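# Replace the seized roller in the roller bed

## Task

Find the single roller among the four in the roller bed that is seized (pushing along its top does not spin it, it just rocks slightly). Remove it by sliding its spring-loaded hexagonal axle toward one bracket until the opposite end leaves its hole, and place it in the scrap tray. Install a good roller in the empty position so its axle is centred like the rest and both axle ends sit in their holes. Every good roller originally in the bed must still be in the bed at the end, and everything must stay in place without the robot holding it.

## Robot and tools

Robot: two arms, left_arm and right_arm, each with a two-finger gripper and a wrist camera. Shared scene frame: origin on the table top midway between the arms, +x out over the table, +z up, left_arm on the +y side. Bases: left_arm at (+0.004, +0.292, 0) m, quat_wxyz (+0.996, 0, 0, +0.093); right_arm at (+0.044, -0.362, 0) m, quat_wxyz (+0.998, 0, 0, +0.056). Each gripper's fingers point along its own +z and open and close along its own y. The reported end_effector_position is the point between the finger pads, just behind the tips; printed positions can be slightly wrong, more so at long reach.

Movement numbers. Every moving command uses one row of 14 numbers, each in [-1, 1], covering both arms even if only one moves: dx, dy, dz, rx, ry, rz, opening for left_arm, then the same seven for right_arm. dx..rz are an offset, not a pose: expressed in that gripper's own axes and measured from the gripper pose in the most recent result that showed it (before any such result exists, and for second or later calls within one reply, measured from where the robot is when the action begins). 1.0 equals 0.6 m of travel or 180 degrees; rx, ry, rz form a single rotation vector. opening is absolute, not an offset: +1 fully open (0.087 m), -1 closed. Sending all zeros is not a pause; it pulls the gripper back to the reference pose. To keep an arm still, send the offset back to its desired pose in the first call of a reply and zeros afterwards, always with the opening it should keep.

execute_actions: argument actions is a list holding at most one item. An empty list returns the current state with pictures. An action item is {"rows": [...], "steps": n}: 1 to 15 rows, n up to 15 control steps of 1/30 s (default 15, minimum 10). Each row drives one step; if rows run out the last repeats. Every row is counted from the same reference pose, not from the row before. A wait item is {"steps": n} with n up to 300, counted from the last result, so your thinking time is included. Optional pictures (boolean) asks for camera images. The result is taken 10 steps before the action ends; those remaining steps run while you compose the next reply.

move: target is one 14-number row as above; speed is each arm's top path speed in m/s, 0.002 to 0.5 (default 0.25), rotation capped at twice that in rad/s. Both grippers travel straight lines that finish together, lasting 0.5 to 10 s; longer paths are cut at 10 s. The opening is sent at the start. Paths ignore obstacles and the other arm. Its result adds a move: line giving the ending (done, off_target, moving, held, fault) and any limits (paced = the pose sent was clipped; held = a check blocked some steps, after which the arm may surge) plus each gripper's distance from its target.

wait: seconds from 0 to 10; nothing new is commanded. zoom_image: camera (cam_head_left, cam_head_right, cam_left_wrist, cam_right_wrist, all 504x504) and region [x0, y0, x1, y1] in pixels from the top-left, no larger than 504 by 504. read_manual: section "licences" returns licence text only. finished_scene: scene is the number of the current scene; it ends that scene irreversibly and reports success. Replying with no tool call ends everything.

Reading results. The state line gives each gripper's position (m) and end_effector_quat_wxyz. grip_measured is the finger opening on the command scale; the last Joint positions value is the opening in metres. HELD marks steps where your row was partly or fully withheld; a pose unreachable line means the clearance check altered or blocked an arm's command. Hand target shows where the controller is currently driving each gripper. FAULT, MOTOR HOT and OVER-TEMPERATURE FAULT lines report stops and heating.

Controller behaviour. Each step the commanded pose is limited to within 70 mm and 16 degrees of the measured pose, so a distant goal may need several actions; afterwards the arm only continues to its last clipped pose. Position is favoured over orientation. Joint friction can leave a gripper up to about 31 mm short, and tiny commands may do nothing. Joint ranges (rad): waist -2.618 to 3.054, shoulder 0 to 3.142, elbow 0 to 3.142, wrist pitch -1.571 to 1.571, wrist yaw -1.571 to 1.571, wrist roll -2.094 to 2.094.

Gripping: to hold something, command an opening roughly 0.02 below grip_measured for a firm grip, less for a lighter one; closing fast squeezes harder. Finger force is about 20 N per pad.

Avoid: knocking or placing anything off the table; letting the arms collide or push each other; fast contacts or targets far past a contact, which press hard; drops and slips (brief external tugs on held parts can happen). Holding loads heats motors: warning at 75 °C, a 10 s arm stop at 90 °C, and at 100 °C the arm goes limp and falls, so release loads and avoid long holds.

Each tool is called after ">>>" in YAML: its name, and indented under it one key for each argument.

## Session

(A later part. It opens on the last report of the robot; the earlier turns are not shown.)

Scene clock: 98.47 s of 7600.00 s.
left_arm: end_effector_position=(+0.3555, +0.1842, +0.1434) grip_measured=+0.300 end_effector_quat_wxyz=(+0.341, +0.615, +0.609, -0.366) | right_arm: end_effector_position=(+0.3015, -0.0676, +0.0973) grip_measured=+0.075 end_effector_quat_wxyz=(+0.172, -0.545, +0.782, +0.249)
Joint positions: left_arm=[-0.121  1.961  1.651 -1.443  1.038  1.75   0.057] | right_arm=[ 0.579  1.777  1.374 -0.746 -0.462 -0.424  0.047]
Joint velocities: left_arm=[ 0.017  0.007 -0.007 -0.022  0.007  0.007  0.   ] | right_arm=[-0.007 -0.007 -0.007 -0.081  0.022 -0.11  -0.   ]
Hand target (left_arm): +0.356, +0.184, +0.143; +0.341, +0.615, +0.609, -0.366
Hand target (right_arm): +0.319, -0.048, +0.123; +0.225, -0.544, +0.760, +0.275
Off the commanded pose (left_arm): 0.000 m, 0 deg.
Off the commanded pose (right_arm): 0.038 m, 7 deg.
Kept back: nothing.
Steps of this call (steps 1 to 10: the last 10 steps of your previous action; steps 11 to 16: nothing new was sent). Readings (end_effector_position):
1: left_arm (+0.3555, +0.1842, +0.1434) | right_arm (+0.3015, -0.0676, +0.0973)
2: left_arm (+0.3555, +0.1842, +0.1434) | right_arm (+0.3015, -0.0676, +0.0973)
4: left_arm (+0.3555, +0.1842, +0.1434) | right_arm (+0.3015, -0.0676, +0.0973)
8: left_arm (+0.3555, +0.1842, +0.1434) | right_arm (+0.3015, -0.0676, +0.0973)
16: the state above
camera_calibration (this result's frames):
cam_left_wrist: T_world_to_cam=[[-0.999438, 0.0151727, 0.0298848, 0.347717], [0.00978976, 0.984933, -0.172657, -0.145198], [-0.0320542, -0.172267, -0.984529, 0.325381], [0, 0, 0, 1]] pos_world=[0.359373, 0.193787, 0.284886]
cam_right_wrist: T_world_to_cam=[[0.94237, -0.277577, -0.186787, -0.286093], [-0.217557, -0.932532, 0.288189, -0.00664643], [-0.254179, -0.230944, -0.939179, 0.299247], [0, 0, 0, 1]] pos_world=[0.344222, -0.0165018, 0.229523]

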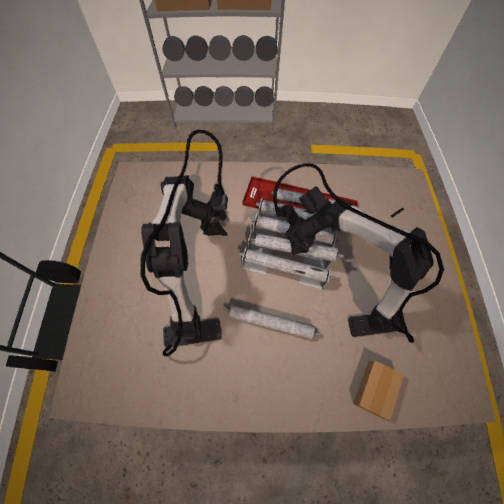

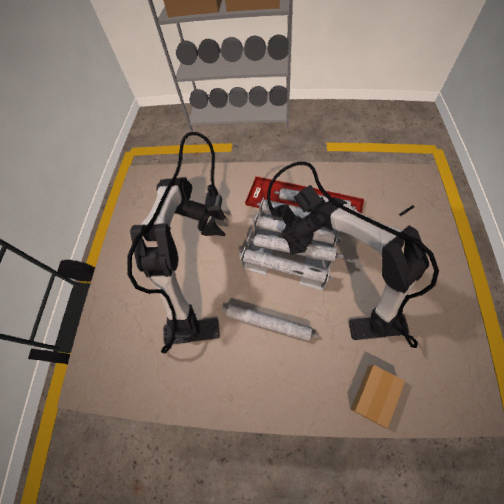

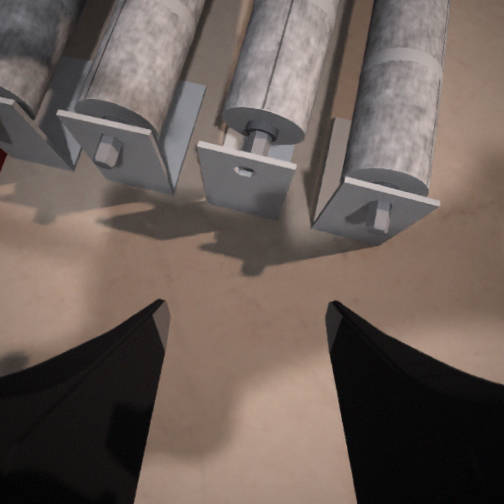

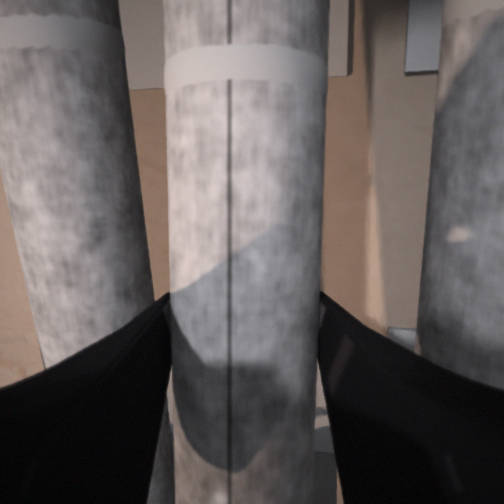

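>>> execute_actions:
  actions:
    - {"rows":[[0,0,0,0,0,0,0.3,-0.063,-0.020,-0.015,0.006,-0.039,-0.010,0.03]],"steps":15}

>>> wait:
  seconds: 0.2

>>> zoom_image:
  camera: "cam_left_wrist"
  region: [170, 30, 330, 230]

Scene clock: 99.00 s of 7600.00 s.
left_arm: end_effector_position=(+0.3555, +0.1842, +0.1434) grip_measured=+0.300 end_effector_quat_wxyz=(+0.341, +0.615, +0.609, -0.366) | right_arm: end_effector_position=(+0.3044, -0.0687, +0.0974) grip_measured=+0.075 end_effector_quat_wxyz=(+0.175, -0.543, +0.784, +0.247)
Joint positions: left_arm=[-0.121  1.961  1.651 -1.443  1.038  1.75   0.057] | right_arm=[ 0.574  1.777  1.374 -0.741 -0.458 -0.424  0.047]
Joint velocities: left_arm=[ 0.007 -0.012 -0.002  0.066 -0.066  0.022  0.   ] | right_arm=[-0.046 -0.012  0.017  0.066  0.081 -0.037 -0.001]
Steps of this call (steps 1 to 11: nothing new was sent; steps 12 to 16: the first 5 steps of this action). Readings (end_effector_position):
12: left_arm (+0.3555, +0.1842, +0.1434) | right_arm (+0.3016, -0.0677, +0.0973)
13: left_arm (+0.3555, +0.1842, +0.1434) | right_arm (+0.3020, -0.0679, +0.0973)
15: left_arm (+0.3555, +0.1842, +0.1434) | right_arm (+0.3036, -0.0685, +0.0974)
16: the state above

Scene clock: 99.53 s of 7600.00 s.
left_arm: end_effector_position=(+0.3555, +0.1842, +0.1434) grip_measured=+0.300 end_effector_quat_wxyz=(+0.341, +0.615, +0.609, -0.366) | right_arm: end_effector_position=(+0.3065, -0.0692, +0.0975) grip_measured=+0.075 end_effector_quat_wxyz=(+0.178, -0.542, +0.784, +0.245)
Joint positions: left_arm=[-0.121  1.961  1.651 -1.443  1.038  1.75   0.057] | right_arm=[ 0.571  1.777  1.374 -0.737 -0.454 -0.424  0.047]
Joint velocities: left_arm=[ 0.002  0.012  0.012 -0.051  0.022  0.022  0.   ] | right_arm=[-0.022  0.012 -0.037  0.007  0.051  0.007 -0.001]
Hand target (left_arm): +0.356, +0.184, +0.143; +0.341, +0.615, +0.609, -0.366
Hand target (right_arm): +0.324, -0.050, +0.124; +0.228, -0.540, +0.764, +0.270
Off the commanded pose (left_arm): 0.000 m, 0 deg.
Off the commanded pose (right_arm): 0.039 m, 7 deg.
Kept back: nothing.
Steps of this call (steps 1 to 10: the last 10 steps of your previous action; steps 11 to 16: nothing new was sent). Readings (end_effector_position):
1: left_arm (+0.3555, +0.1842, +0.1434) | right_arm (+0.3051, -0.0689, +0.0975)
2: left_arm (+0.3555, +0.1842, +0.1434) | right_arm (+0.3058, -0.0691, +0.0975)
4: left_arm (+0.3555, +0.1842, +0.1434) | right_arm (+0.3064, -0.0693, +0.0975)
8: left_arm (+0.3555, +0.1842, +0.1434) | right_arm (+0.3065, -0.0692, +0.0975)
16: the state above
camera_calibration (this result's frames):
cam_left_wrist: T_world_to_cam=[[-0.999438, 0.0151727, 0.0298848, 0.347717], [0.00978976, 0.984933, -0.172657, -0.145198], [-0.0320542, -0.172267, -0.984529, 0.325381], [0, 0, 0, 1]] pos_world=[0.359373, 0.193787, 0.284886]
cam_right_wrist: T_world_to_cam=[[0.941291, -0.288204, -0.175811, -0.292706], [-0.231454, -0.930042, 0.285397, -0.00239696], [-0.245764, -0.227949, -0.942146, 0.298188], [0, 0, 0, 1]] pos_world=[0.34825, -0.0186164, 0.23016]

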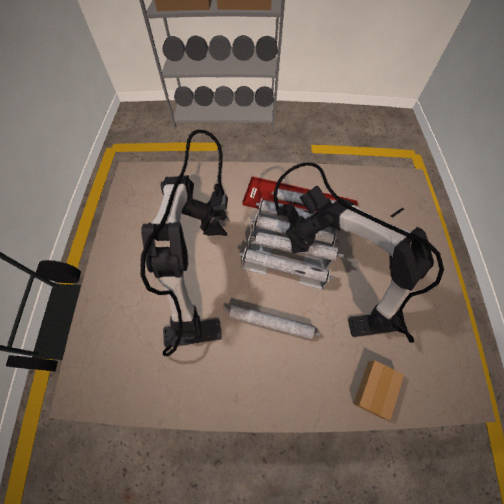

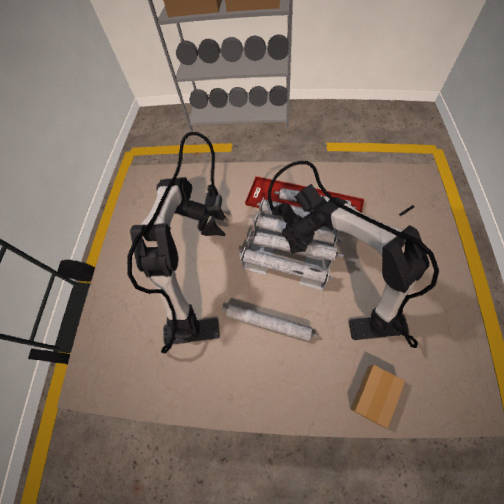

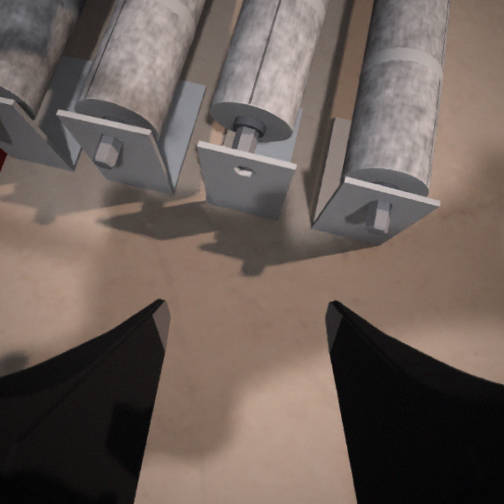

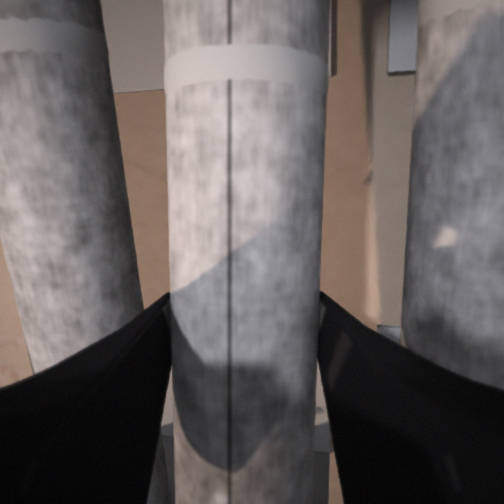

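Region (170, 30, 330, 230) of cam_left_wrist's 504x504 image, scaled by 2.520, with more detail than that image has; it fills the left 403 columns of this view, and the rest is white.

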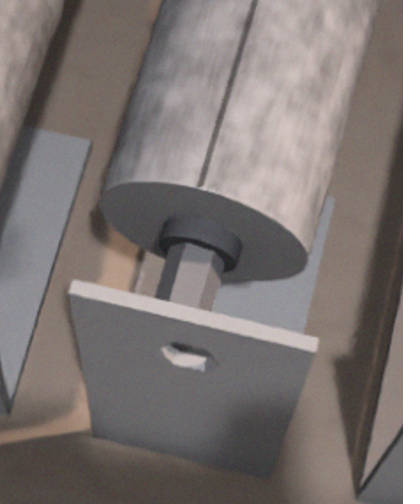

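>>> execute_actions:
  actions:
    - {"rows":[[0,0,0,0,0,0,0.3,-0.063,-0.013,-0.015,0.003,-0.038,-0.020,0.03],[0,0,0,0,0,0,0.3,-0.063,-0.014,-0.015,0.003,-0.038,-0.028,0.03]],"steps":15}

>>> wait:
  seconds: 0.2

>>> zoom_image:
  camera: "cam_left_wrist"
  region: [170, 30, 330, 230]

Scene clock: 100.90 s of 7600.00 s.
left_arm: end_effector_position=(+0.3555, +0.1842, +0.1434) grip_measured=+0.300 end_effector_quat_wxyz=(+0.341, +0.615, +0.609, -0.366) | right_arm: end_effector_position=(+0.3078, -0.0696, +0.0972) grip_measured=+0.075 end_effector_quat_wxyz=(+0.181, -0.551, +0.778, +0.242)
Joint positions: left_arm=[-0.121  1.961  1.651 -1.443  1.038  1.75   0.057] | right_arm=[ 0.571  1.777  1.374 -0.736 -0.452 -0.449  0.047]
Joint velocities: left_arm=[ 0.017 -0.027  0.002 -0.007 -0.066  0.022 -0.   ] | right_arm=[ 0.002  0.022 -0.007  0.037 -0.022 -0.154 -0.   ]
Steps of this call (steps 1 to 36: nothing new was sent; steps 37 to 41: the first 5 steps of this action). Readings (end_effector_position):
37: left_arm (+0.3555, +0.1842, +0.1434) | right_arm (+0.3066, -0.0693, +0.0974)
38: left_arm (+0.3555, +0.1842, +0.1434) | right_arm (+0.3069, -0.0694, +0.0974)
40: left_arm (+0.3555, +0.1842, +0.1434) | right_arm (+0.3076, -0.0696, +0.0972)
41: the state above

Scene clock: 101.43 s of 7600.00 s.
left_arm: end_effector_position=(+0.3555, +0.1842, +0.1434) grip_measured=+0.300 end_effector_quat_wxyz=(+0.341, +0.615, +0.609, -0.366) | right_arm: end_effector_position=(+0.3085, -0.0697, +0.0971) grip_measured=+0.075 end_effector_quat_wxyz=(+0.183, -0.557, +0.773, +0.240)
Joint positions: left_arm=[-0.121  1.961  1.651 -1.443  1.038  1.75   0.057] | right_arm=[ 0.571  1.777  1.374 -0.736 -0.452 -0.465  0.047]
Joint velocities: left_arm=[-0.032 -0.012 -0.012  0.066 -0.007 -0.081 -0.001] | right_arm=[ 0.002  0.007 -0.007 -0.037  0.037  0.022  0.   ]
Hand target (left_arm): +0.356, +0.184, +0.143; +0.341, +0.615, +0.609, -0.366
Hand target (right_arm): +0.326, -0.051, +0.125; +0.237, -0.560, +0.749, +0.263
Off the commanded pose (left_arm): 0.000 m, 0 deg.
Off the commanded pose (right_arm): 0.039 m, 7 deg.
Kept back: nothing.
Steps of this call (steps 1 to 10: the last 10 steps of your previous action; steps 11 to 16: nothing new was sent). Readings (end_effector_position):
1: left_arm (+0.3555, +0.1842, +0.1434) | right_arm (+0.3079, -0.0696, +0.0972)
2: left_arm (+0.3555, +0.1842, +0.1434) | right_arm (+0.3081, -0.0696, +0.0972)
4: left_arm (+0.3555, +0.1842, +0.1434) | right_arm (+0.3083, -0.0697, +0.0972)
8: left_arm (+0.3555, +0.1842, +0.1434) | right_arm (+0.3084, -0.0697, +0.0972)
16: the state above
camera_calibration (this result's frames):
cam_left_wrist: T_world_to_cam=[[-0.999438, 0.0151727, 0.0298848, 0.347717], [0.00978976, 0.984933, -0.172657, -0.145198], [-0.0320542, -0.172267, -0.984529, 0.325381], [0, 0, 0, 1]] pos_world=[0.359373, 0.193787, 0.284886]
cam_right_wrist: T_world_to_cam=[[0.954243, -0.257638, -0.151798, -0.298963], [-0.208295, -0.936904, 0.280755, -0.00945833], [-0.214554, -0.23629, -0.947699, 0.288605], [0, 0, 0, 1]] pos_world=[0.345234, -0.0176915, 0.230784]

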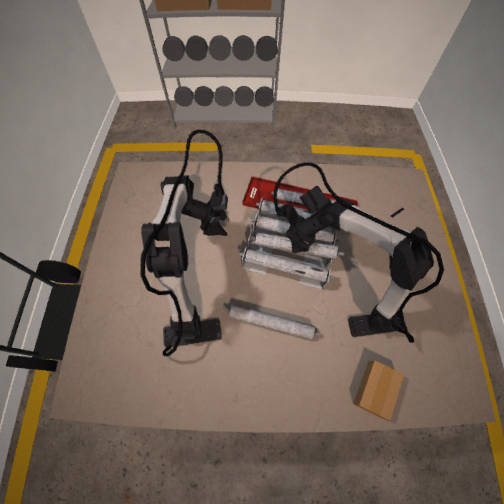

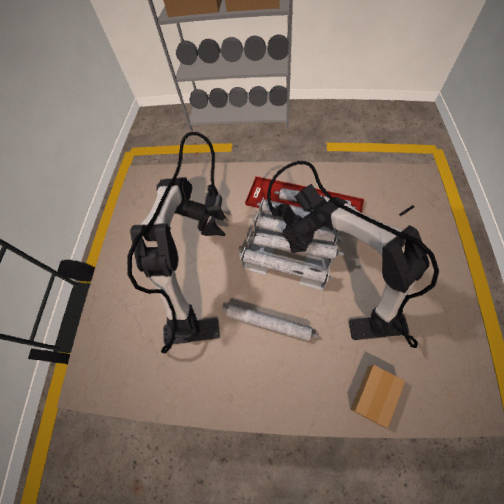

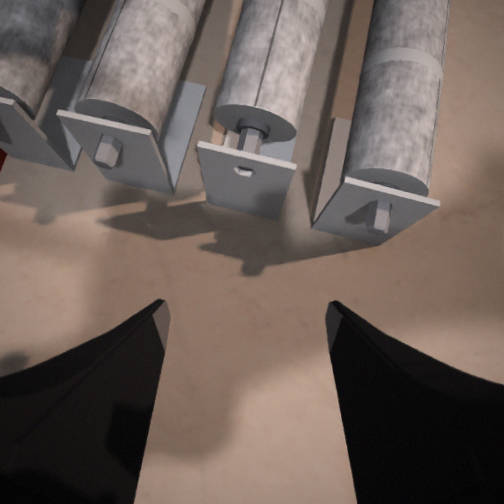

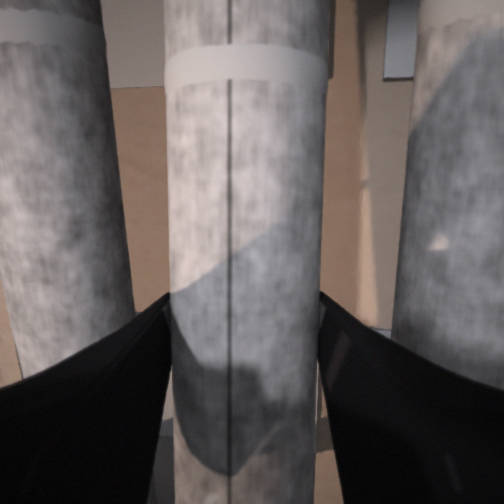

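Region (170, 30, 330, 230) of cam_left_wrist's 504x504 image, scaled by 2.520, with more detail than that image has; it fills the left 403 columns of this view, and the rest is white.

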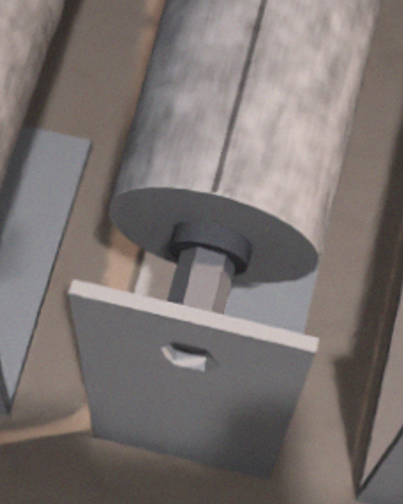

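>>> execute_actions:
  actions:
    - {"rows":[[0,0,0,0,0,0,0.3,-0.068,-0.009,-0.014,0.002,-0.038,-0.016,0.03],[0,0,0,0,0,0,0.3,-0.073,-0.008,-0.012,0.002,-0.038,-0.016,0.03],[0,0,0,0,0,0,0.3,-0.077,-0.007,-0.011,0.002,-0.038,-0.016,0.03]],"steps":15}

>>> wait:
  seconds: 0.2

>>> zoom_image:
  camera: "cam_left_wrist"
  region: [170, 30, 330, 230]

Scene clock: 102.40 s of 7600.00 s.
left_arm: end_effector_position=(+0.3555, +0.1842, +0.1434) grip_measured=+0.300 end_effector_quat_wxyz=(+0.341, +0.615, +0.609, -0.366) | right_arm: end_effector_position=(+0.3096, -0.0690, +0.0995) grip_measured=+0.075 end_effector_quat_wxyz=(+0.179, -0.557, +0.775, +0.240)
Joint positions: left_arm=[-0.121  1.961  1.651 -1.443  1.038  1.75   0.057] | right_arm=[ 0.571  1.788  1.399 -0.76  -0.451 -0.465  0.047]
Joint velocities: left_arm=[-0.017  0.007  0.012 -0.037 -0.022  0.081 -0.   ] | right_arm=[ 0.007  0.037  0.09  -0.11   0.007 -0.022 -0.001]
Steps of this call (steps 1 to 24: nothing new was sent; steps 25 to 29: the first 5 steps of this action). Readings (end_effector_position):
25: left_arm (+0.3555, +0.1842, +0.1434) | right_arm (+0.3087, -0.0696, +0.0975)
26: left_arm (+0.3555, +0.1842, +0.1434) | right_arm (+0.3092, -0.0693, +0.0980)
28: left_arm (+0.3555, +0.1842, +0.1434) | right_arm (+0.3097, -0.0690, +0.0991)
29: the state above

Scene clock: 102.93 s of 7600.00 s.
left_arm: end_effector_position=(+0.3555, +0.1842, +0.1434) grip_measured=+0.300 end_effector_quat_wxyz=(+0.341, +0.615, +0.609, -0.366) | right_arm: end_effector_position=(+0.3096, -0.0691, +0.1001) grip_measured=+0.075 end_effector_quat_wxyz=(+0.177, -0.557, +0.775, +0.239)
Joint positions: left_arm=[-0.121  1.961  1.651 -1.443  1.038  1.75   0.057] | right_arm=[ 0.571  1.792  1.407 -0.769 -0.451 -0.465  0.047]
Joint velocities: left_arm=[ 0.017 -0.002 -0.017  0.007 -0.022 -0.022  0.001] | right_arm=[-0.002  0.017 -0.017 -0.022  0.022  0.007 -0.   ]
Hand target (left_arm): +0.356, +0.184, +0.143; +0.341, +0.615, +0.609, -0.366
Hand target (right_arm): +0.325, -0.042, +0.130; +0.236, -0.562, +0.747, +0.265
Off the commanded pose (left_arm): 0.000 m, 0 deg.
Off the commanded pose (right_arm): 0.044 m, 8 deg.
Kept back: nothing.
Steps of this call (steps 1 to 10: the last 10 steps of your previous action; steps 11 to 16: nothing new was sent). Readings (end_effector_position):
1: left_arm (+0.3555, +0.1842, +0.1434) | right_arm (+0.3096, -0.0690, +0.0998)
2: left_arm (+0.3555, +0.1842, +0.1434) | right_arm (+0.3096, -0.0691, +0.1000)
4: left_arm (+0.3555, +0.1842, +0.1434) | right_arm (+0.3096, -0.0691, +0.1002)
8: left_arm (+0.3555, +0.1842, +0.1434) | right_arm (+0.3096, -0.0691, +0.1002)
16: the state above
camera_calibration (this result's frames):
cam_left_wrist: T_world_to_cam=[[-0.999438, 0.0151727, 0.0298848, 0.347717], [0.00978976, 0.984933, -0.172657, -0.145198], [-0.0320542, -0.172267, -0.984529, 0.325381], [0, 0, 0, 1]] pos_world=[0.359373, 0.193787, 0.284886]
cam_right_wrist: T_world_to_cam=[[0.952639, -0.259301, -0.158877, -0.298284], [-0.205562, -0.934085, 0.291941, -0.0112691], [-0.224105, -0.245455, -0.943148, 0.293652], [0, 0, 0, 1]] pos_world=[0.34765, -0.0157932, 0.232857]

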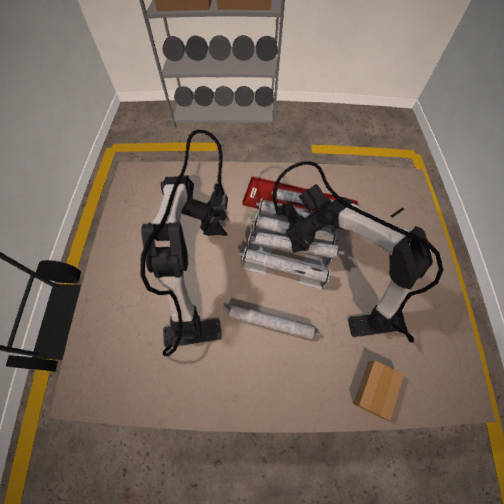

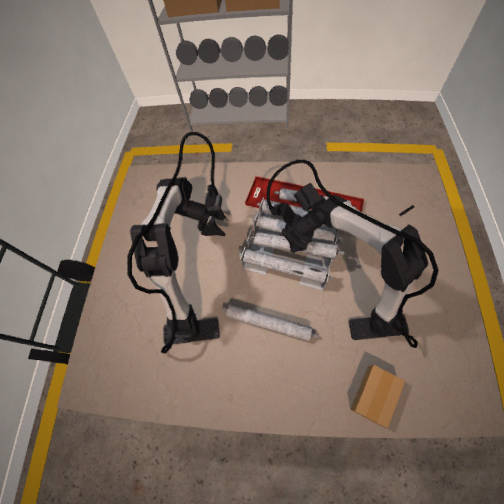

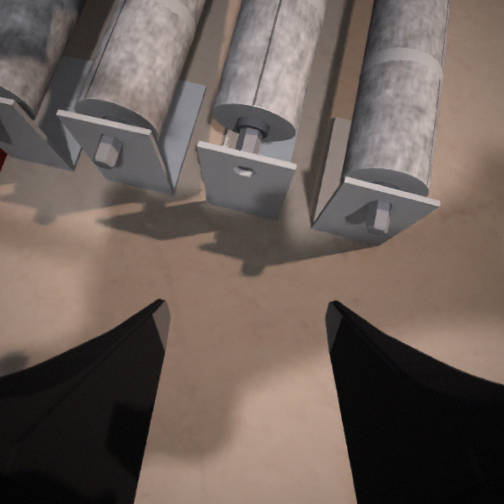

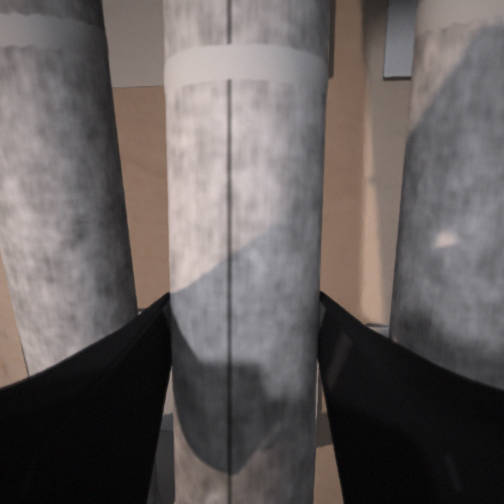

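Region (170, 30, 330, 230) of cam_left_wrist's 504x504 image, scaled by 2.520, with more detail than that image has; it fills the left 403 columns of this view, and the rest is white.

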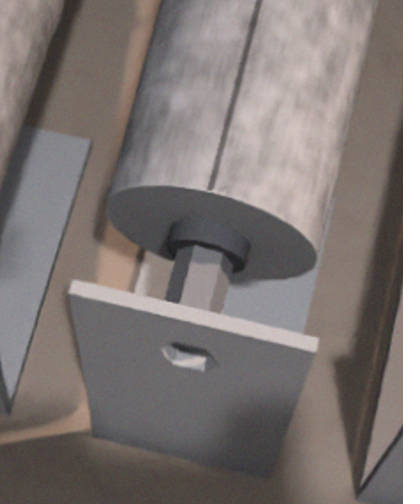

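>>> execute_actions:
  actions:
    - {"rows":[[0.012,0.002,0.01,0,-0.011,0,0.5,-0.073,-0.005,-0.008,0,-0.042,-0.016,0.03],[0.024,0.003,0.02,0,-0.022,0,0.5,-0.073,-0.005,-0.008,0,-0.042,-0.016,0.03],[0.036,0.005,0.03,0,-0.033,0,0.5,-0.073,-0.005,-0.008,0,-0.042,-0.016,0.03],[0.048,0.006,0.04,0,-0.044,0,0.5,-0.073,-0.005,-0.008,0,-0.042,-0.016,0.03],[0.06,0.008,0.05,0,-0.055,0,0.5,-0.073,-0.005,-0.008,0,-0.042,-0.016,0.03],[0.072,0.01,0.06,0,-0.066,0,0.5,-0.073,-0.005,-0.008,0,-0.042,-0.016,0.03],[0.084,0.011,0.068,0,-0.077,0,0.5,-0.073,-0.005,-0.008,0,-0.042,-0.016,0.03],[0.096,0.013,0.077,0,-0.088,0,0.5,-0.073,-0.005,-0.008,0,-0.042,-0.016,0.03],[0.108,0.014,0.087,0,-0.1,0,0.5,-0.073,-0.005,-0.008,0,-0.042,-0.016,0.03],[0.12,0.016,0.095,0,-0.111,0,0.5,-0.073,-0.005,-0.008,0,-0.042,-0.016,0.03]],"steps":15}

>>> wait:
  seconds: 0.4

Scene clock: 104.80 s of 7600.00 s.
left_arm: end_effector_position=(+0.3525, +0.1795, +0.1294) grip_measured=+0.499 end_effector_quat_wxyz=(+0.359, +0.604, +0.597, -0.387) | right_arm: end_effector_position=(+0.3095, -0.0692, +0.1001) grip_measured=+0.075 end_effector_quat_wxyz=(+0.176, -0.557, +0.775, +0.239)
Joint positions: left_arm=[-0.112  1.977  1.58  -1.405  1.099  1.799  0.066] | right_arm=[ 0.571  1.792  1.407 -0.769 -0.451 -0.465  0.047]
Joint velocities: left_arm=[ 0.139  0.354 -0.72   0.3    0.564  0.549  0.   ] | right_arm=[ 0.012 -0.002  0.002  0.051 -0.007 -0.007 -0.001]
Steps of this call (steps 1 to 51: nothing new was sent; steps 52 to 56: the first 5 steps of this action). Readings (end_effector_position):
52: left_arm (+0.3557, +0.1839, +0.1432) | right_arm (+0.3095, -0.0692, +0.1001)
53: left_arm (+0.3559, +0.1831, +0.1424) | right_arm (+0.3095, -0.0692, +0.1001)
55: left_arm (+0.3541, +0.1805, +0.1358) | right_arm (+0.3095, -0.0692, +0.1001)
56: the state above

Scene clock: 105.53 s of 7600.00 s.
left_arm: end_effector_position=(+0.3575, +0.1698, +0.0446) grip_measured=+0.500 end_effector_quat_wxyz=(+0.424, +0.536, +0.563, -0.464) | right_arm: end_effector_position=(+0.3095, -0.0692, +0.1001) grip_measured=+0.075 end_effector_quat_wxyz=(+0.176, -0.557, +0.775, +0.239)
Joint positions: left_arm=[-0.073  2.255  1.458 -1.332  1.321  2.072  0.066] | right_arm=[ 0.571  1.792  1.407 -0.769 -0.451 -0.465  0.047]
Joint velocities: left_arm=[-0.012  0.002 -0.007  0.051 -0.022  0.022  0.   ] | right_arm=[-0.007 -0.002  0.007  0.095 -0.022 -0.037  0.   ]
Hand target (left_arm): +0.362, +0.169, +0.052; +0.438, +0.541, +0.554, -0.457
Hand target (right_arm): +0.324, -0.042, +0.129; +0.233, -0.560, +0.748, +0.270
Off the commanded pose (left_arm): 0.009 m, 3 deg.
Off the commanded pose (right_arm): 0.044 m, 8 deg.
joint sent to its limit (left arm) — the command would take joint 6 (wrist roll) past its upper limit, so that joint was sent only as far as its limit.
Kept back: nothing.
Steps of this call (steps 1 to 10: the last 10 steps of your previous action; steps 11 to 22: nothing new was sent). Readings (end_effector_position):
1: left_arm (+0.3511, +0.1786, +0.1209) | right_arm (+0.3095, -0.0692, +0.1001)
2: left_arm (+0.3500, +0.1779, +0.1107) | right_arm (+0.3095, -0.0692, +0.1001)
4: left_arm (+0.3489, +0.1768, +0.0877) | right_arm (+0.3095, -0.0692, +0.1001)
8: left_arm (+0.3496, +0.1744, +0.0461) | right_arm (+0.3095, -0.0692, +0.1001)
22: the state above
camera_calibration (this result's frames):
cam_left_wrist: T_world_to_cam=[[-0.997237, -0.00219416, 0.074247, 0.353012], [-0.0365678, 0.884548, -0.465014, -0.101344], [-0.0646547, -0.466445, -0.882184, 0.282714], [0, 0, 0, 1]] pos_world=[0.36661, 0.222288, 0.176069]
cam_right_wrist: T_world_to_cam=[[0.952592, -0.259339, -0.159096, -0.298203], [-0.205475, -0.934015, 0.292227, -0.0113797], [-0.224384, -0.245683, -0.943023, 0.293658], [0, 0, 0, 1]] pos_world=[0.34762, -0.0158178, 0.232809]

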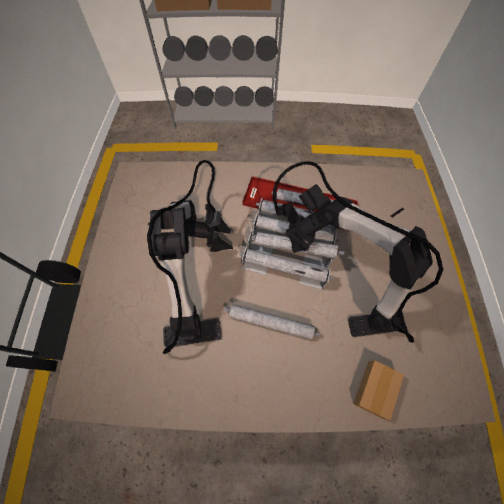

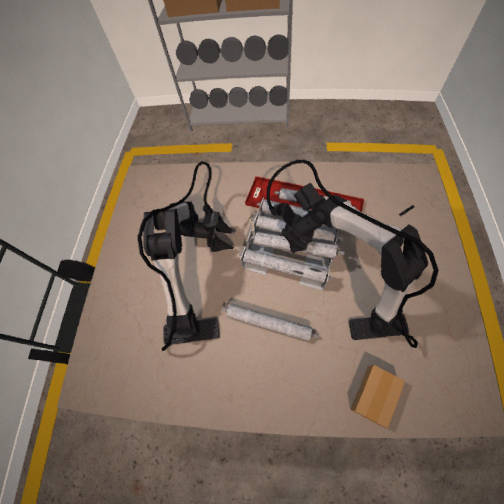

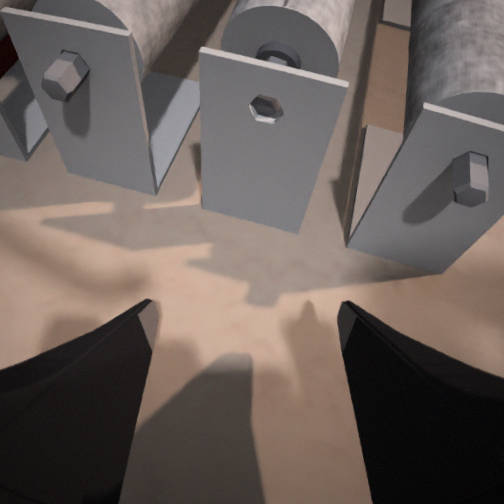

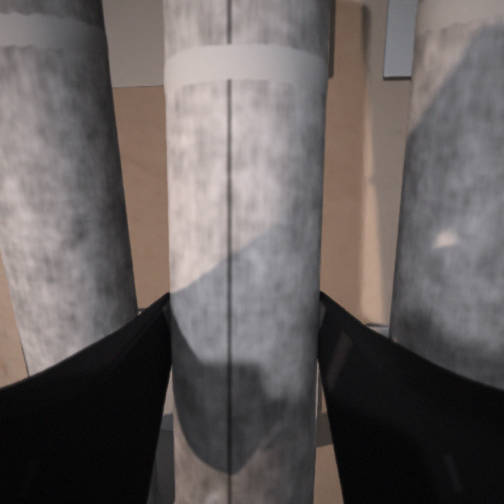

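>>> zoom_image:
  camera: "cam_left_wrist"
  region: [216, 50, 316, 150]

Region (216, 50, 316, 150) of cam_left_wrist's 504x504 image, scaled by 5.040, with more detail than that image has.

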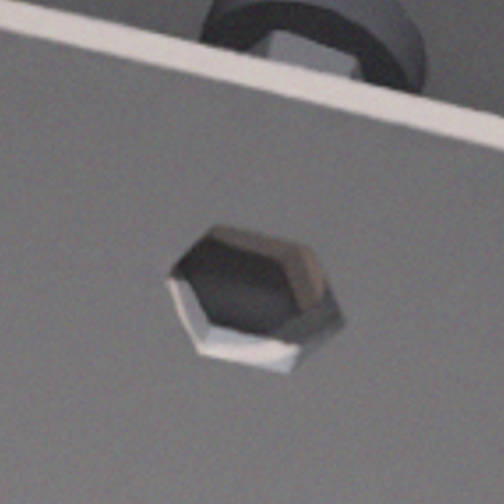

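>>> execute_actions:
  actions:
    - {"rows":[[0,0,0,0,0,0,0.5,-0.076,-0.006,-0.008,0,-0.051,-0.024,0.03]],"steps":15}

>>> wait:
  seconds: 0.2

>>> zoom_image:
  camera: "cam_left_wrist"
  region: [216, 50, 316, 150]

Scene clock: 106.50 s of 7600.00 s.
left_arm: end_effector_position=(+0.3579, +0.1695, +0.0450) grip_measured=+0.500 end_effector_quat_wxyz=(+0.426, +0.536, +0.562, -0.464) | right_arm: end_effector_position=(+0.3097, -0.0689, +0.1002) grip_measured=+0.075 end_effector_quat_wxyz=(+0.177, -0.559, +0.774, +0.240)
Joint positions: left_arm=[-0.073  2.255  1.458 -1.332  1.324  2.076  0.066] | right_arm=[ 0.571  1.792  1.407 -0.768 -0.452 -0.469  0.047]
Joint velocities: left_arm=[-0.007 -0.002 -0.007 -0.007  0.037 -0.051  0.   ] | right_arm=[-0.002  0.007 -0.012 -0.022  0.066 -0.066 -0.001]
Steps of this call (steps 1 to 24: nothing new was sent; steps 25 to 29: the first 5 steps of this action). Readings (end_effector_position):
25: left_arm (+0.3579, +0.1695, +0.0450) | right_arm (+0.3096, -0.0690, +0.1002)
26: left_arm (+0.3579, +0.1695, +0.0450) | right_arm (+0.3096, -0.0689, +0.1002)
28: left_arm (+0.3579, +0.1695, +0.0450) | right_arm (+0.3097, -0.0689, +0.1002)
29: the state above

Scene clock: 107.03 s of 7600.00 s.
left_arm: end_effector_position=(+0.3579, +0.1695, +0.0450) grip_measured=+0.500 end_effector_quat_wxyz=(+0.426, +0.536, +0.562, -0.464) | right_arm: end_effector_position=(+0.3098, -0.0689, +0.1002) grip_measured=+0.075 end_effector_quat_wxyz=(+0.178, -0.559, +0.774, +0.240)
Joint positions: left_arm=[-0.073  2.255  1.458 -1.332  1.324  2.076  0.066] | right_arm=[ 0.571  1.792  1.407 -0.768 -0.452 -0.469  0.047]
Joint velocities: left_arm=[-0.012 -0.007  0.002 -0.022 -0.051  0.007  0.001] | right_arm=[-0.012 -0.012  0.002 -0.007 -0.051 -0.051 -0.   ]
Hand target (left_arm): +0.357, +0.170, +0.045; +0.424, +0.536, +0.563, -0.464
Hand target (right_arm): +0.325, -0.041, +0.131; +0.245, -0.567, +0.737, +0.274
Off the commanded pose (left_arm): 0.001 m, 0 deg.
Off the commanded pose (right_arm): 0.046 m, 10 deg.
Kept back: nothing.
Steps of this call (steps 1 to 10: the last 10 steps of your previous action; steps 11 to 16: nothing new was sent). Readings (end_effector_position):
1: left_arm (+0.3579, +0.1695, +0.0450) | right_arm (+0.3097, -0.0689, +0.1002)
2: left_arm (+0.3579, +0.1695, +0.0450) | right_arm (+0.3097, -0.0689, +0.1002)
4: left_arm (+0.3579, +0.1695, +0.0450) | right_arm (+0.3098, -0.0689, +0.1002)
8: left_arm (+0.3579, +0.1695, +0.0450) | right_arm (+0.3098, -0.0689, +0.1002)
16: the state above
camera_calibration (this result's frames):
cam_left_wrist: T_world_to_cam=[[-0.997499, -0.00289921, 0.0706155, 0.353785], [-0.0356615, 0.883283, -0.467483, -0.100952], [-0.0610181, -0.468832, -0.881177, 0.282061], [0, 0, 0, 1]] pos_world=[0.366511, 0.222434, 0.17637]
cam_right_wrist: T_world_to_cam=[[0.954059, -0.255331, -0.156773, -0.2988], [-0.202662, -0.935322, 0.290002, -0.0118042], [-0.22068, -0.244907, -0.944098, 0.292937], [0, 0, 0, 1]] pos_world=[0.347326, -0.0155914, 0.23314]

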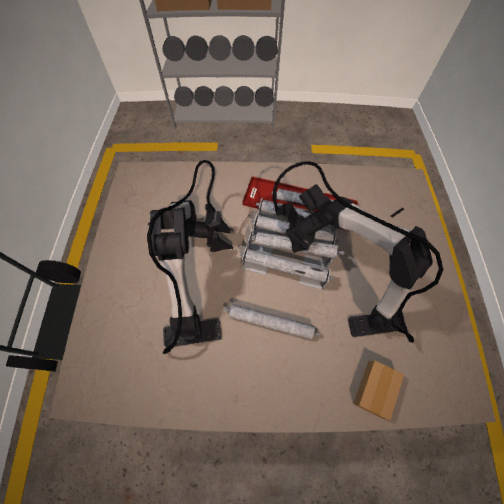

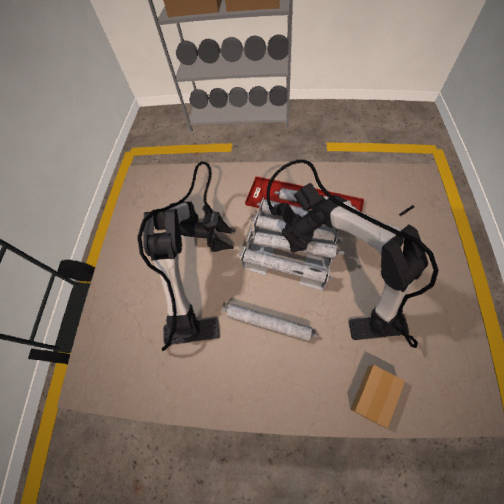

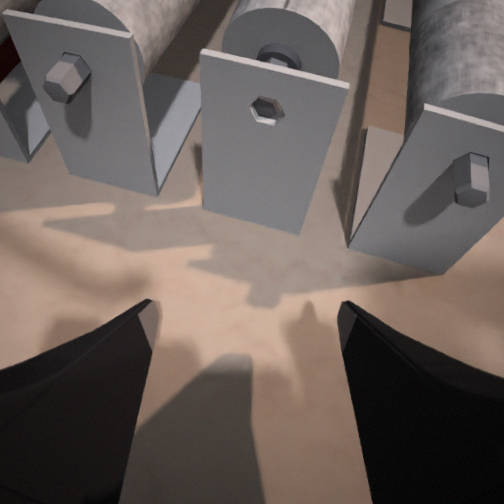

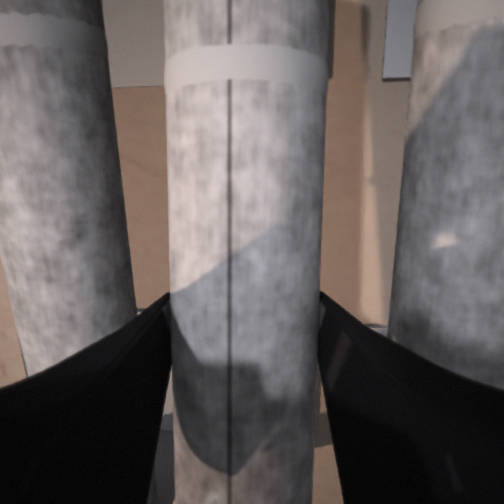

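Region (216, 50, 316, 150) of cam_left_wrist's 504x504 image, scaled by 5.040, with more detail than that image has.

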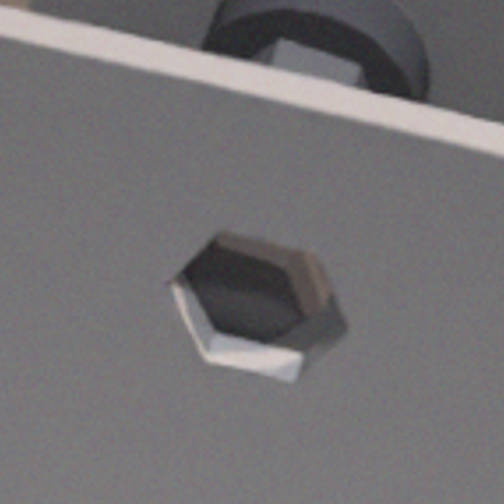

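More of the same.

>>> execute_actions:
  actions:
    - {"rows":[[0,0,0,0,0,0,0.5,-0.077,-0.005,-0.010,0,-0.058,-0.029,0.03]],"steps":15}

>>> wait:
  seconds: 0.2

>>> zoom_image:
  camera: "cam_left_wrist"
  region: [216, 50, 316, 150]

Scene clock: 107.57 s of 7600.00 s.
left_arm: end_effector_position=(+0.3579, +0.1695, +0.0450) grip_measured=+0.500 end_effector_quat_wxyz=(+0.426, +0.536, +0.562, -0.464) | right_arm: end_effector_position=(+0.3106, -0.0688, +0.1002) grip_measured=+0.075 end_effector_quat_wxyz=(+0.180, -0.562, +0.772, +0.238)
Joint positions: left_arm=[-0.073  2.255  1.458 -1.332  1.324  2.076  0.066] | right_arm=[ 0.571  1.792  1.407 -0.766 -0.451 -0.477  0.047]
Joint velocities: left_arm=[-0.007  0.012  0.002 -0.037  0.007 -0.066 -0.001] | right_arm=[-0.012  0.007  0.017 -0.007  0.022 -0.037 -0.002]
Steps of this call (steps 1 to 11: nothing new was sent; steps 12 to 16: the first 5 steps of this action). Readings (end_effector_position):
12: left_arm (+0.3579, +0.1695, +0.0450) | right_arm (+0.3100, -0.0688, +0.1003)
13: left_arm (+0.3579, +0.1695, +0.0450) | right_arm (+0.3102, -0.0687, +0.1003)
15: left_arm (+0.3579, +0.1695, +0.0450) | right_arm (+0.3105, -0.0687, +0.1002)
16: the state above

Scene clock: 108.10 s of 7600.00 s.
left_arm: end_effector_position=(+0.3579, +0.1695, +0.0450) grip_measured=+0.500 end_effector_quat_wxyz=(+0.426, +0.536, +0.562, -0.464) | right_arm: end_effector_position=(+0.3110, -0.0689, +0.1001) grip_measured=+0.075 end_effector_quat_wxyz=(+0.180, -0.564, +0.770, +0.238)
Joint positions: left_arm=[-0.073  2.255  1.458 -1.332  1.324  2.076  0.066] | right_arm=[ 0.571  1.792  1.407 -0.766 -0.45  -0.482  0.047]
Joint velocities: left_arm=[ 0.002 -0.002  0.017  0.022  0.022 -0.022 -0.   ] | right_arm=[-0.022 -0.012  0.017 -0.007  0.022 -0.007 -0.   ]
Hand target (left_arm): +0.358, +0.170, +0.045; +0.426, +0.536, +0.562, -0.464
Hand target (right_arm): +0.325, -0.041, +0.133; +0.254, -0.572, +0.728, +0.278
Off the commanded pose (left_arm): 0.000 m, 0 deg.
Off the commanded pose (right_arm): 0.046 m, 11 deg.
Kept back: nothing.
Steps of this call (steps 1 to 10: the last 10 steps of your previous action; steps 11 to 16: nothing new was sent). Readings (end_effector_position):
1: left_arm (+0.3579, +0.1695, +0.0450) | right_arm (+0.3107, -0.0688, +0.1002)
2: left_arm (+0.3579, +0.1695, +0.0450) | right_arm (+0.3107, -0.0689, +0.1002)
4: left_arm (+0.3579, +0.1695, +0.0450) | right_arm (+0.3109, -0.0688, +0.1002)
8: left_arm (+0.3579, +0.1695, +0.0450) | right_arm (+0.3110, -0.0689, +0.1002)
16: the state above
camera_calibration (this result's frames):
cam_left_wrist: T_world_to_cam=[[-0.997499, -0.00289921, 0.0706155, 0.353785], [-0.0356615, 0.883283, -0.467483, -0.100952], [-0.0610181, -0.468832, -0.881177, 0.282061], [0, 0, 0, 1]] pos_world=[0.366511, 0.222434, 0.17637]
cam_right_wrist: T_world_to_cam=[[0.957979, -0.24637, -0.146892, -0.30156], [-0.196812, -0.937121, 0.288216, -0.0133584], [-0.208664, -0.247195, -0.946232, 0.289445], [0, 0, 0, 1]] pos_world=[0.346656, -0.0152645, 0.233435]

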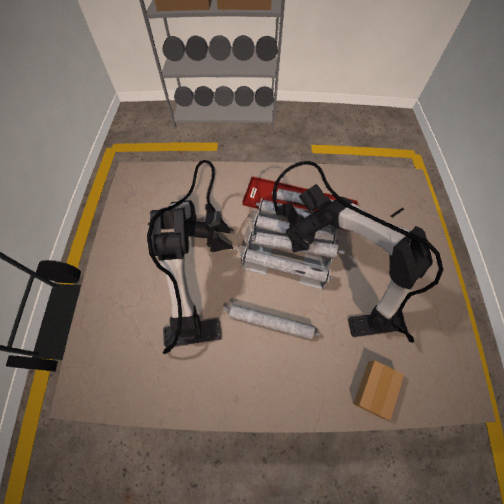

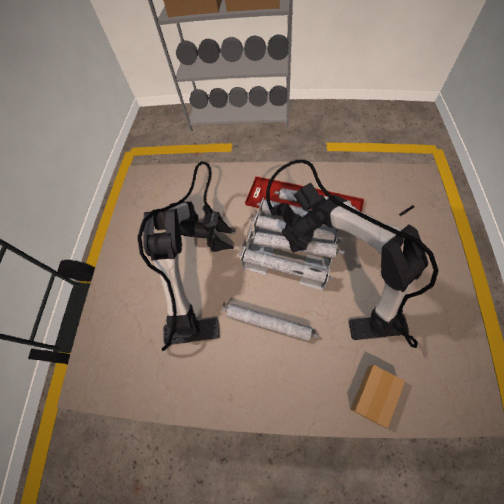

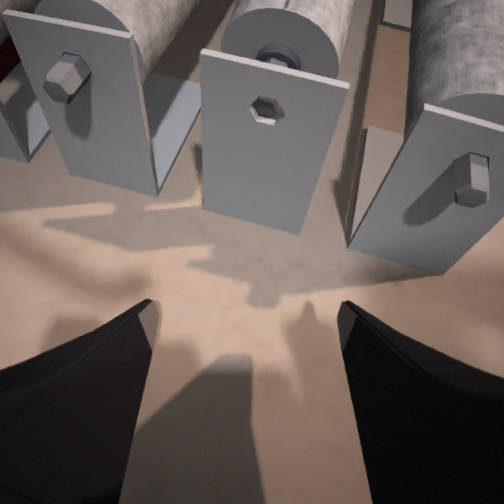

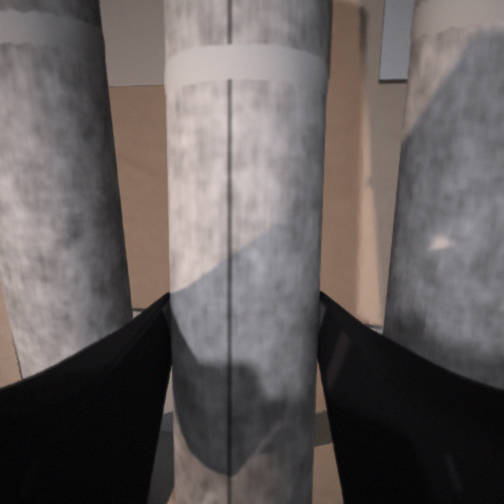

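Region (216, 50, 316, 150) of cam_left_wrist's 504x504 image, scaled by 5.040, with more detail than that image has.

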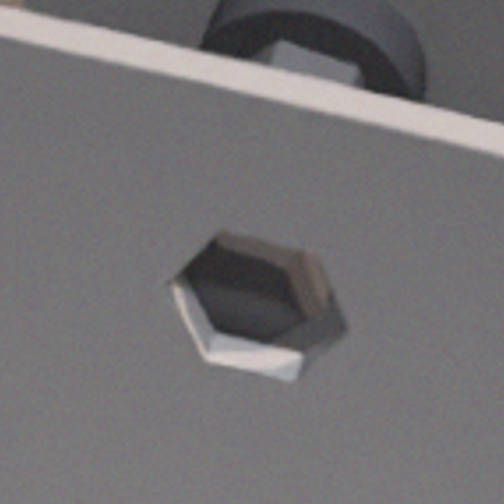

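>>> execute_actions:
  actions:
    - {"rows":[[0,0,0,0,0,0,0.5,-0.079,0.005,-0.020,-0.008,-0.057,-0.024,0.03]],"steps":15}

>>> wait:
  seconds: 0.2

>>> zoom_image:
  camera: "cam_left_wrist"
  region: [216, 50, 316, 150]

Scene clock: 108.80 s of 7600.00 s.
left_arm: end_effector_position=(+0.3579, +0.1695, +0.0450) grip_measured=+0.500 end_effector_quat_wxyz=(+0.426, +0.536, +0.562, -0.464) | right_arm: end_effector_position=(+0.3108, -0.0690, +0.1001) grip_measured=+0.075 end_effector_quat_wxyz=(+0.180, -0.564, +0.770, +0.238)
Joint positions: left_arm=[-0.073  2.255  1.458 -1.332  1.324  2.076  0.066] | right_arm=[ 0.571  1.792  1.407 -0.766 -0.45  -0.483  0.047]
Joint velocities: left_arm=[ 0.022 -0.002  0.002 -0.037  0.022  0.022 -0.001] | right_arm=[ 0.002  0.017 -0.007 -0.022 -0.022 -0.051  0.001]
Steps of this call (steps 1 to 16: nothing new was sent; steps 17 to 21: the first 5 steps of this action). Readings (end_effector_position):
17: left_arm (+0.3579, +0.1695, +0.0450) | right_arm (+0.3109, -0.0690, +0.1001)
18: left_arm (+0.3579, +0.1695, +0.0450) | right_arm (+0.3108, -0.0690, +0.1001)
20: left_arm (+0.3579, +0.1695, +0.0450) | right_arm (+0.3108, -0.0690, +0.1001)
21: the state above

Scene clock: 109.33 s of 7600.00 s.
left_arm: end_effector_position=(+0.3579, +0.1695, +0.0450) grip_measured=+0.500 end_effector_quat_wxyz=(+0.426, +0.536, +0.562, -0.464) | right_arm: end_effector_position=(+0.3108, -0.0690, +0.1001) grip_measured=+0.075 end_effector_quat_wxyz=(+0.180, -0.564, +0.770, +0.238)
Joint positions: left_arm=[-0.073  2.255  1.458 -1.332  1.324  2.076  0.066] | right_arm=[ 0.571  1.792  1.407 -0.766 -0.45  -0.483  0.047]
Joint velocities: left_arm=[-0.022  0.007 -0.002  0.037  0.022  0.022 -0.001] | right_arm=[-0.007 -0.012  0.007 -0.066 -0.051  0.007 -0.001]
Hand target (left_arm): +0.358, +0.170, +0.045; +0.426, +0.536, +0.562, -0.464
Hand target (right_arm): +0.320, -0.042, +0.138; +0.248, -0.574, +0.726, +0.286
Off the commanded pose (left_arm): 0.000 m, 0 deg.
Off the commanded pose (right_arm): 0.049 m, 11 deg.
Kept back: nothing.
Steps of this call (steps 1 to 10: the last 10 steps of your previous action; steps 11 to 16: nothing new was sent). Readings (end_effector_position):
1: left_arm (+0.3579, +0.1695, +0.0450) | right_arm (+0.3108, -0.0690, +0.1001)
2: left_arm (+0.3579, +0.1695, +0.0450) | right_arm (+0.3108, -0.0690, +0.1001)
4: left_arm (+0.3579, +0.1695, +0.0450) | right_arm (+0.3108, -0.0690, +0.1001)
8: left_arm (+0.3579, +0.1695, +0.0450) | right_arm (+0.3108, -0.0690, +0.1001)
16: the state above
camera_calibration (this result's frames):
cam_left_wrist: T_world_to_cam=[[-0.997499, -0.00289921, 0.0706155, 0.353785], [-0.0356615, 0.883283, -0.467483, -0.100952], [-0.0610181, -0.468832, -0.881177, 0.282061], [0, 0, 0, 1]] pos_world=[0.366511, 0.222434, 0.17637]
cam_right_wrist: T_world_to_cam=[[0.958225, -0.245352, -0.146991, -0.301447], [-0.195738, -0.937272, 0.288456, -0.0138204], [-0.208544, -0.247635, -0.946143, 0.289285], [0, 0, 0, 1]] pos_world=[0.346478, -0.0152773, 0.233381]

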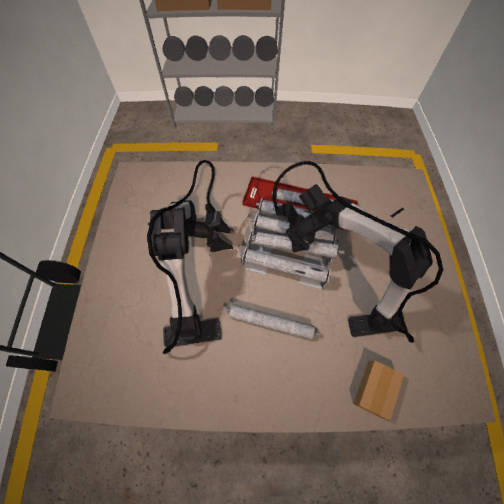

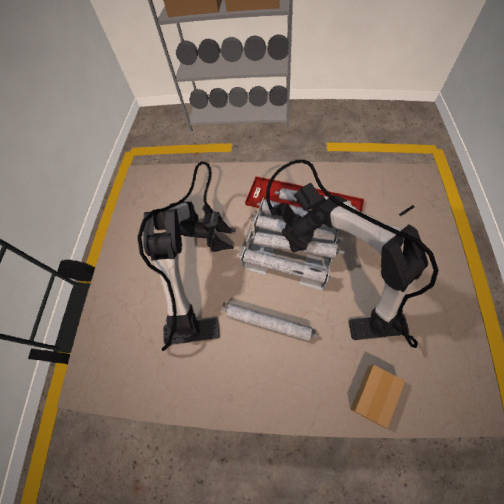

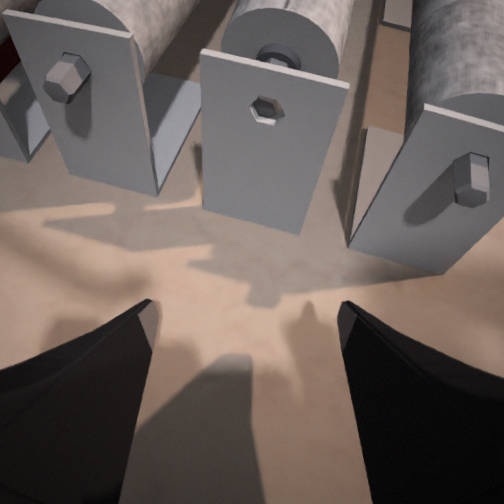

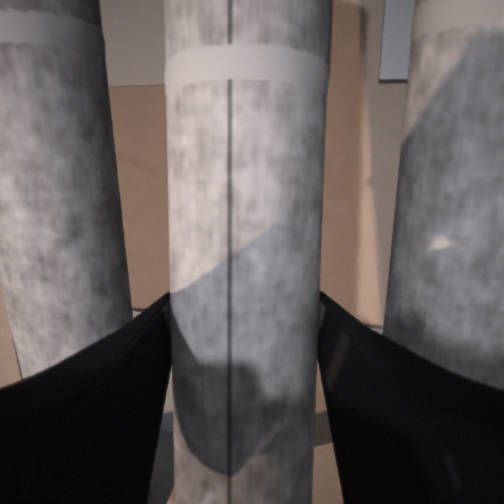

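Region (216, 50, 316, 150) of cam_left_wrist's 504x504 image, scaled by 5.040, with more detail than that image has.

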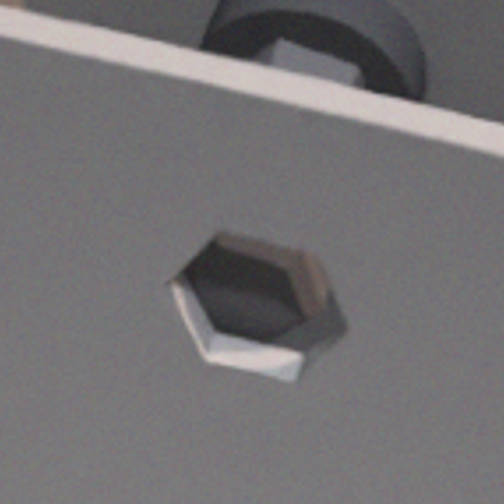

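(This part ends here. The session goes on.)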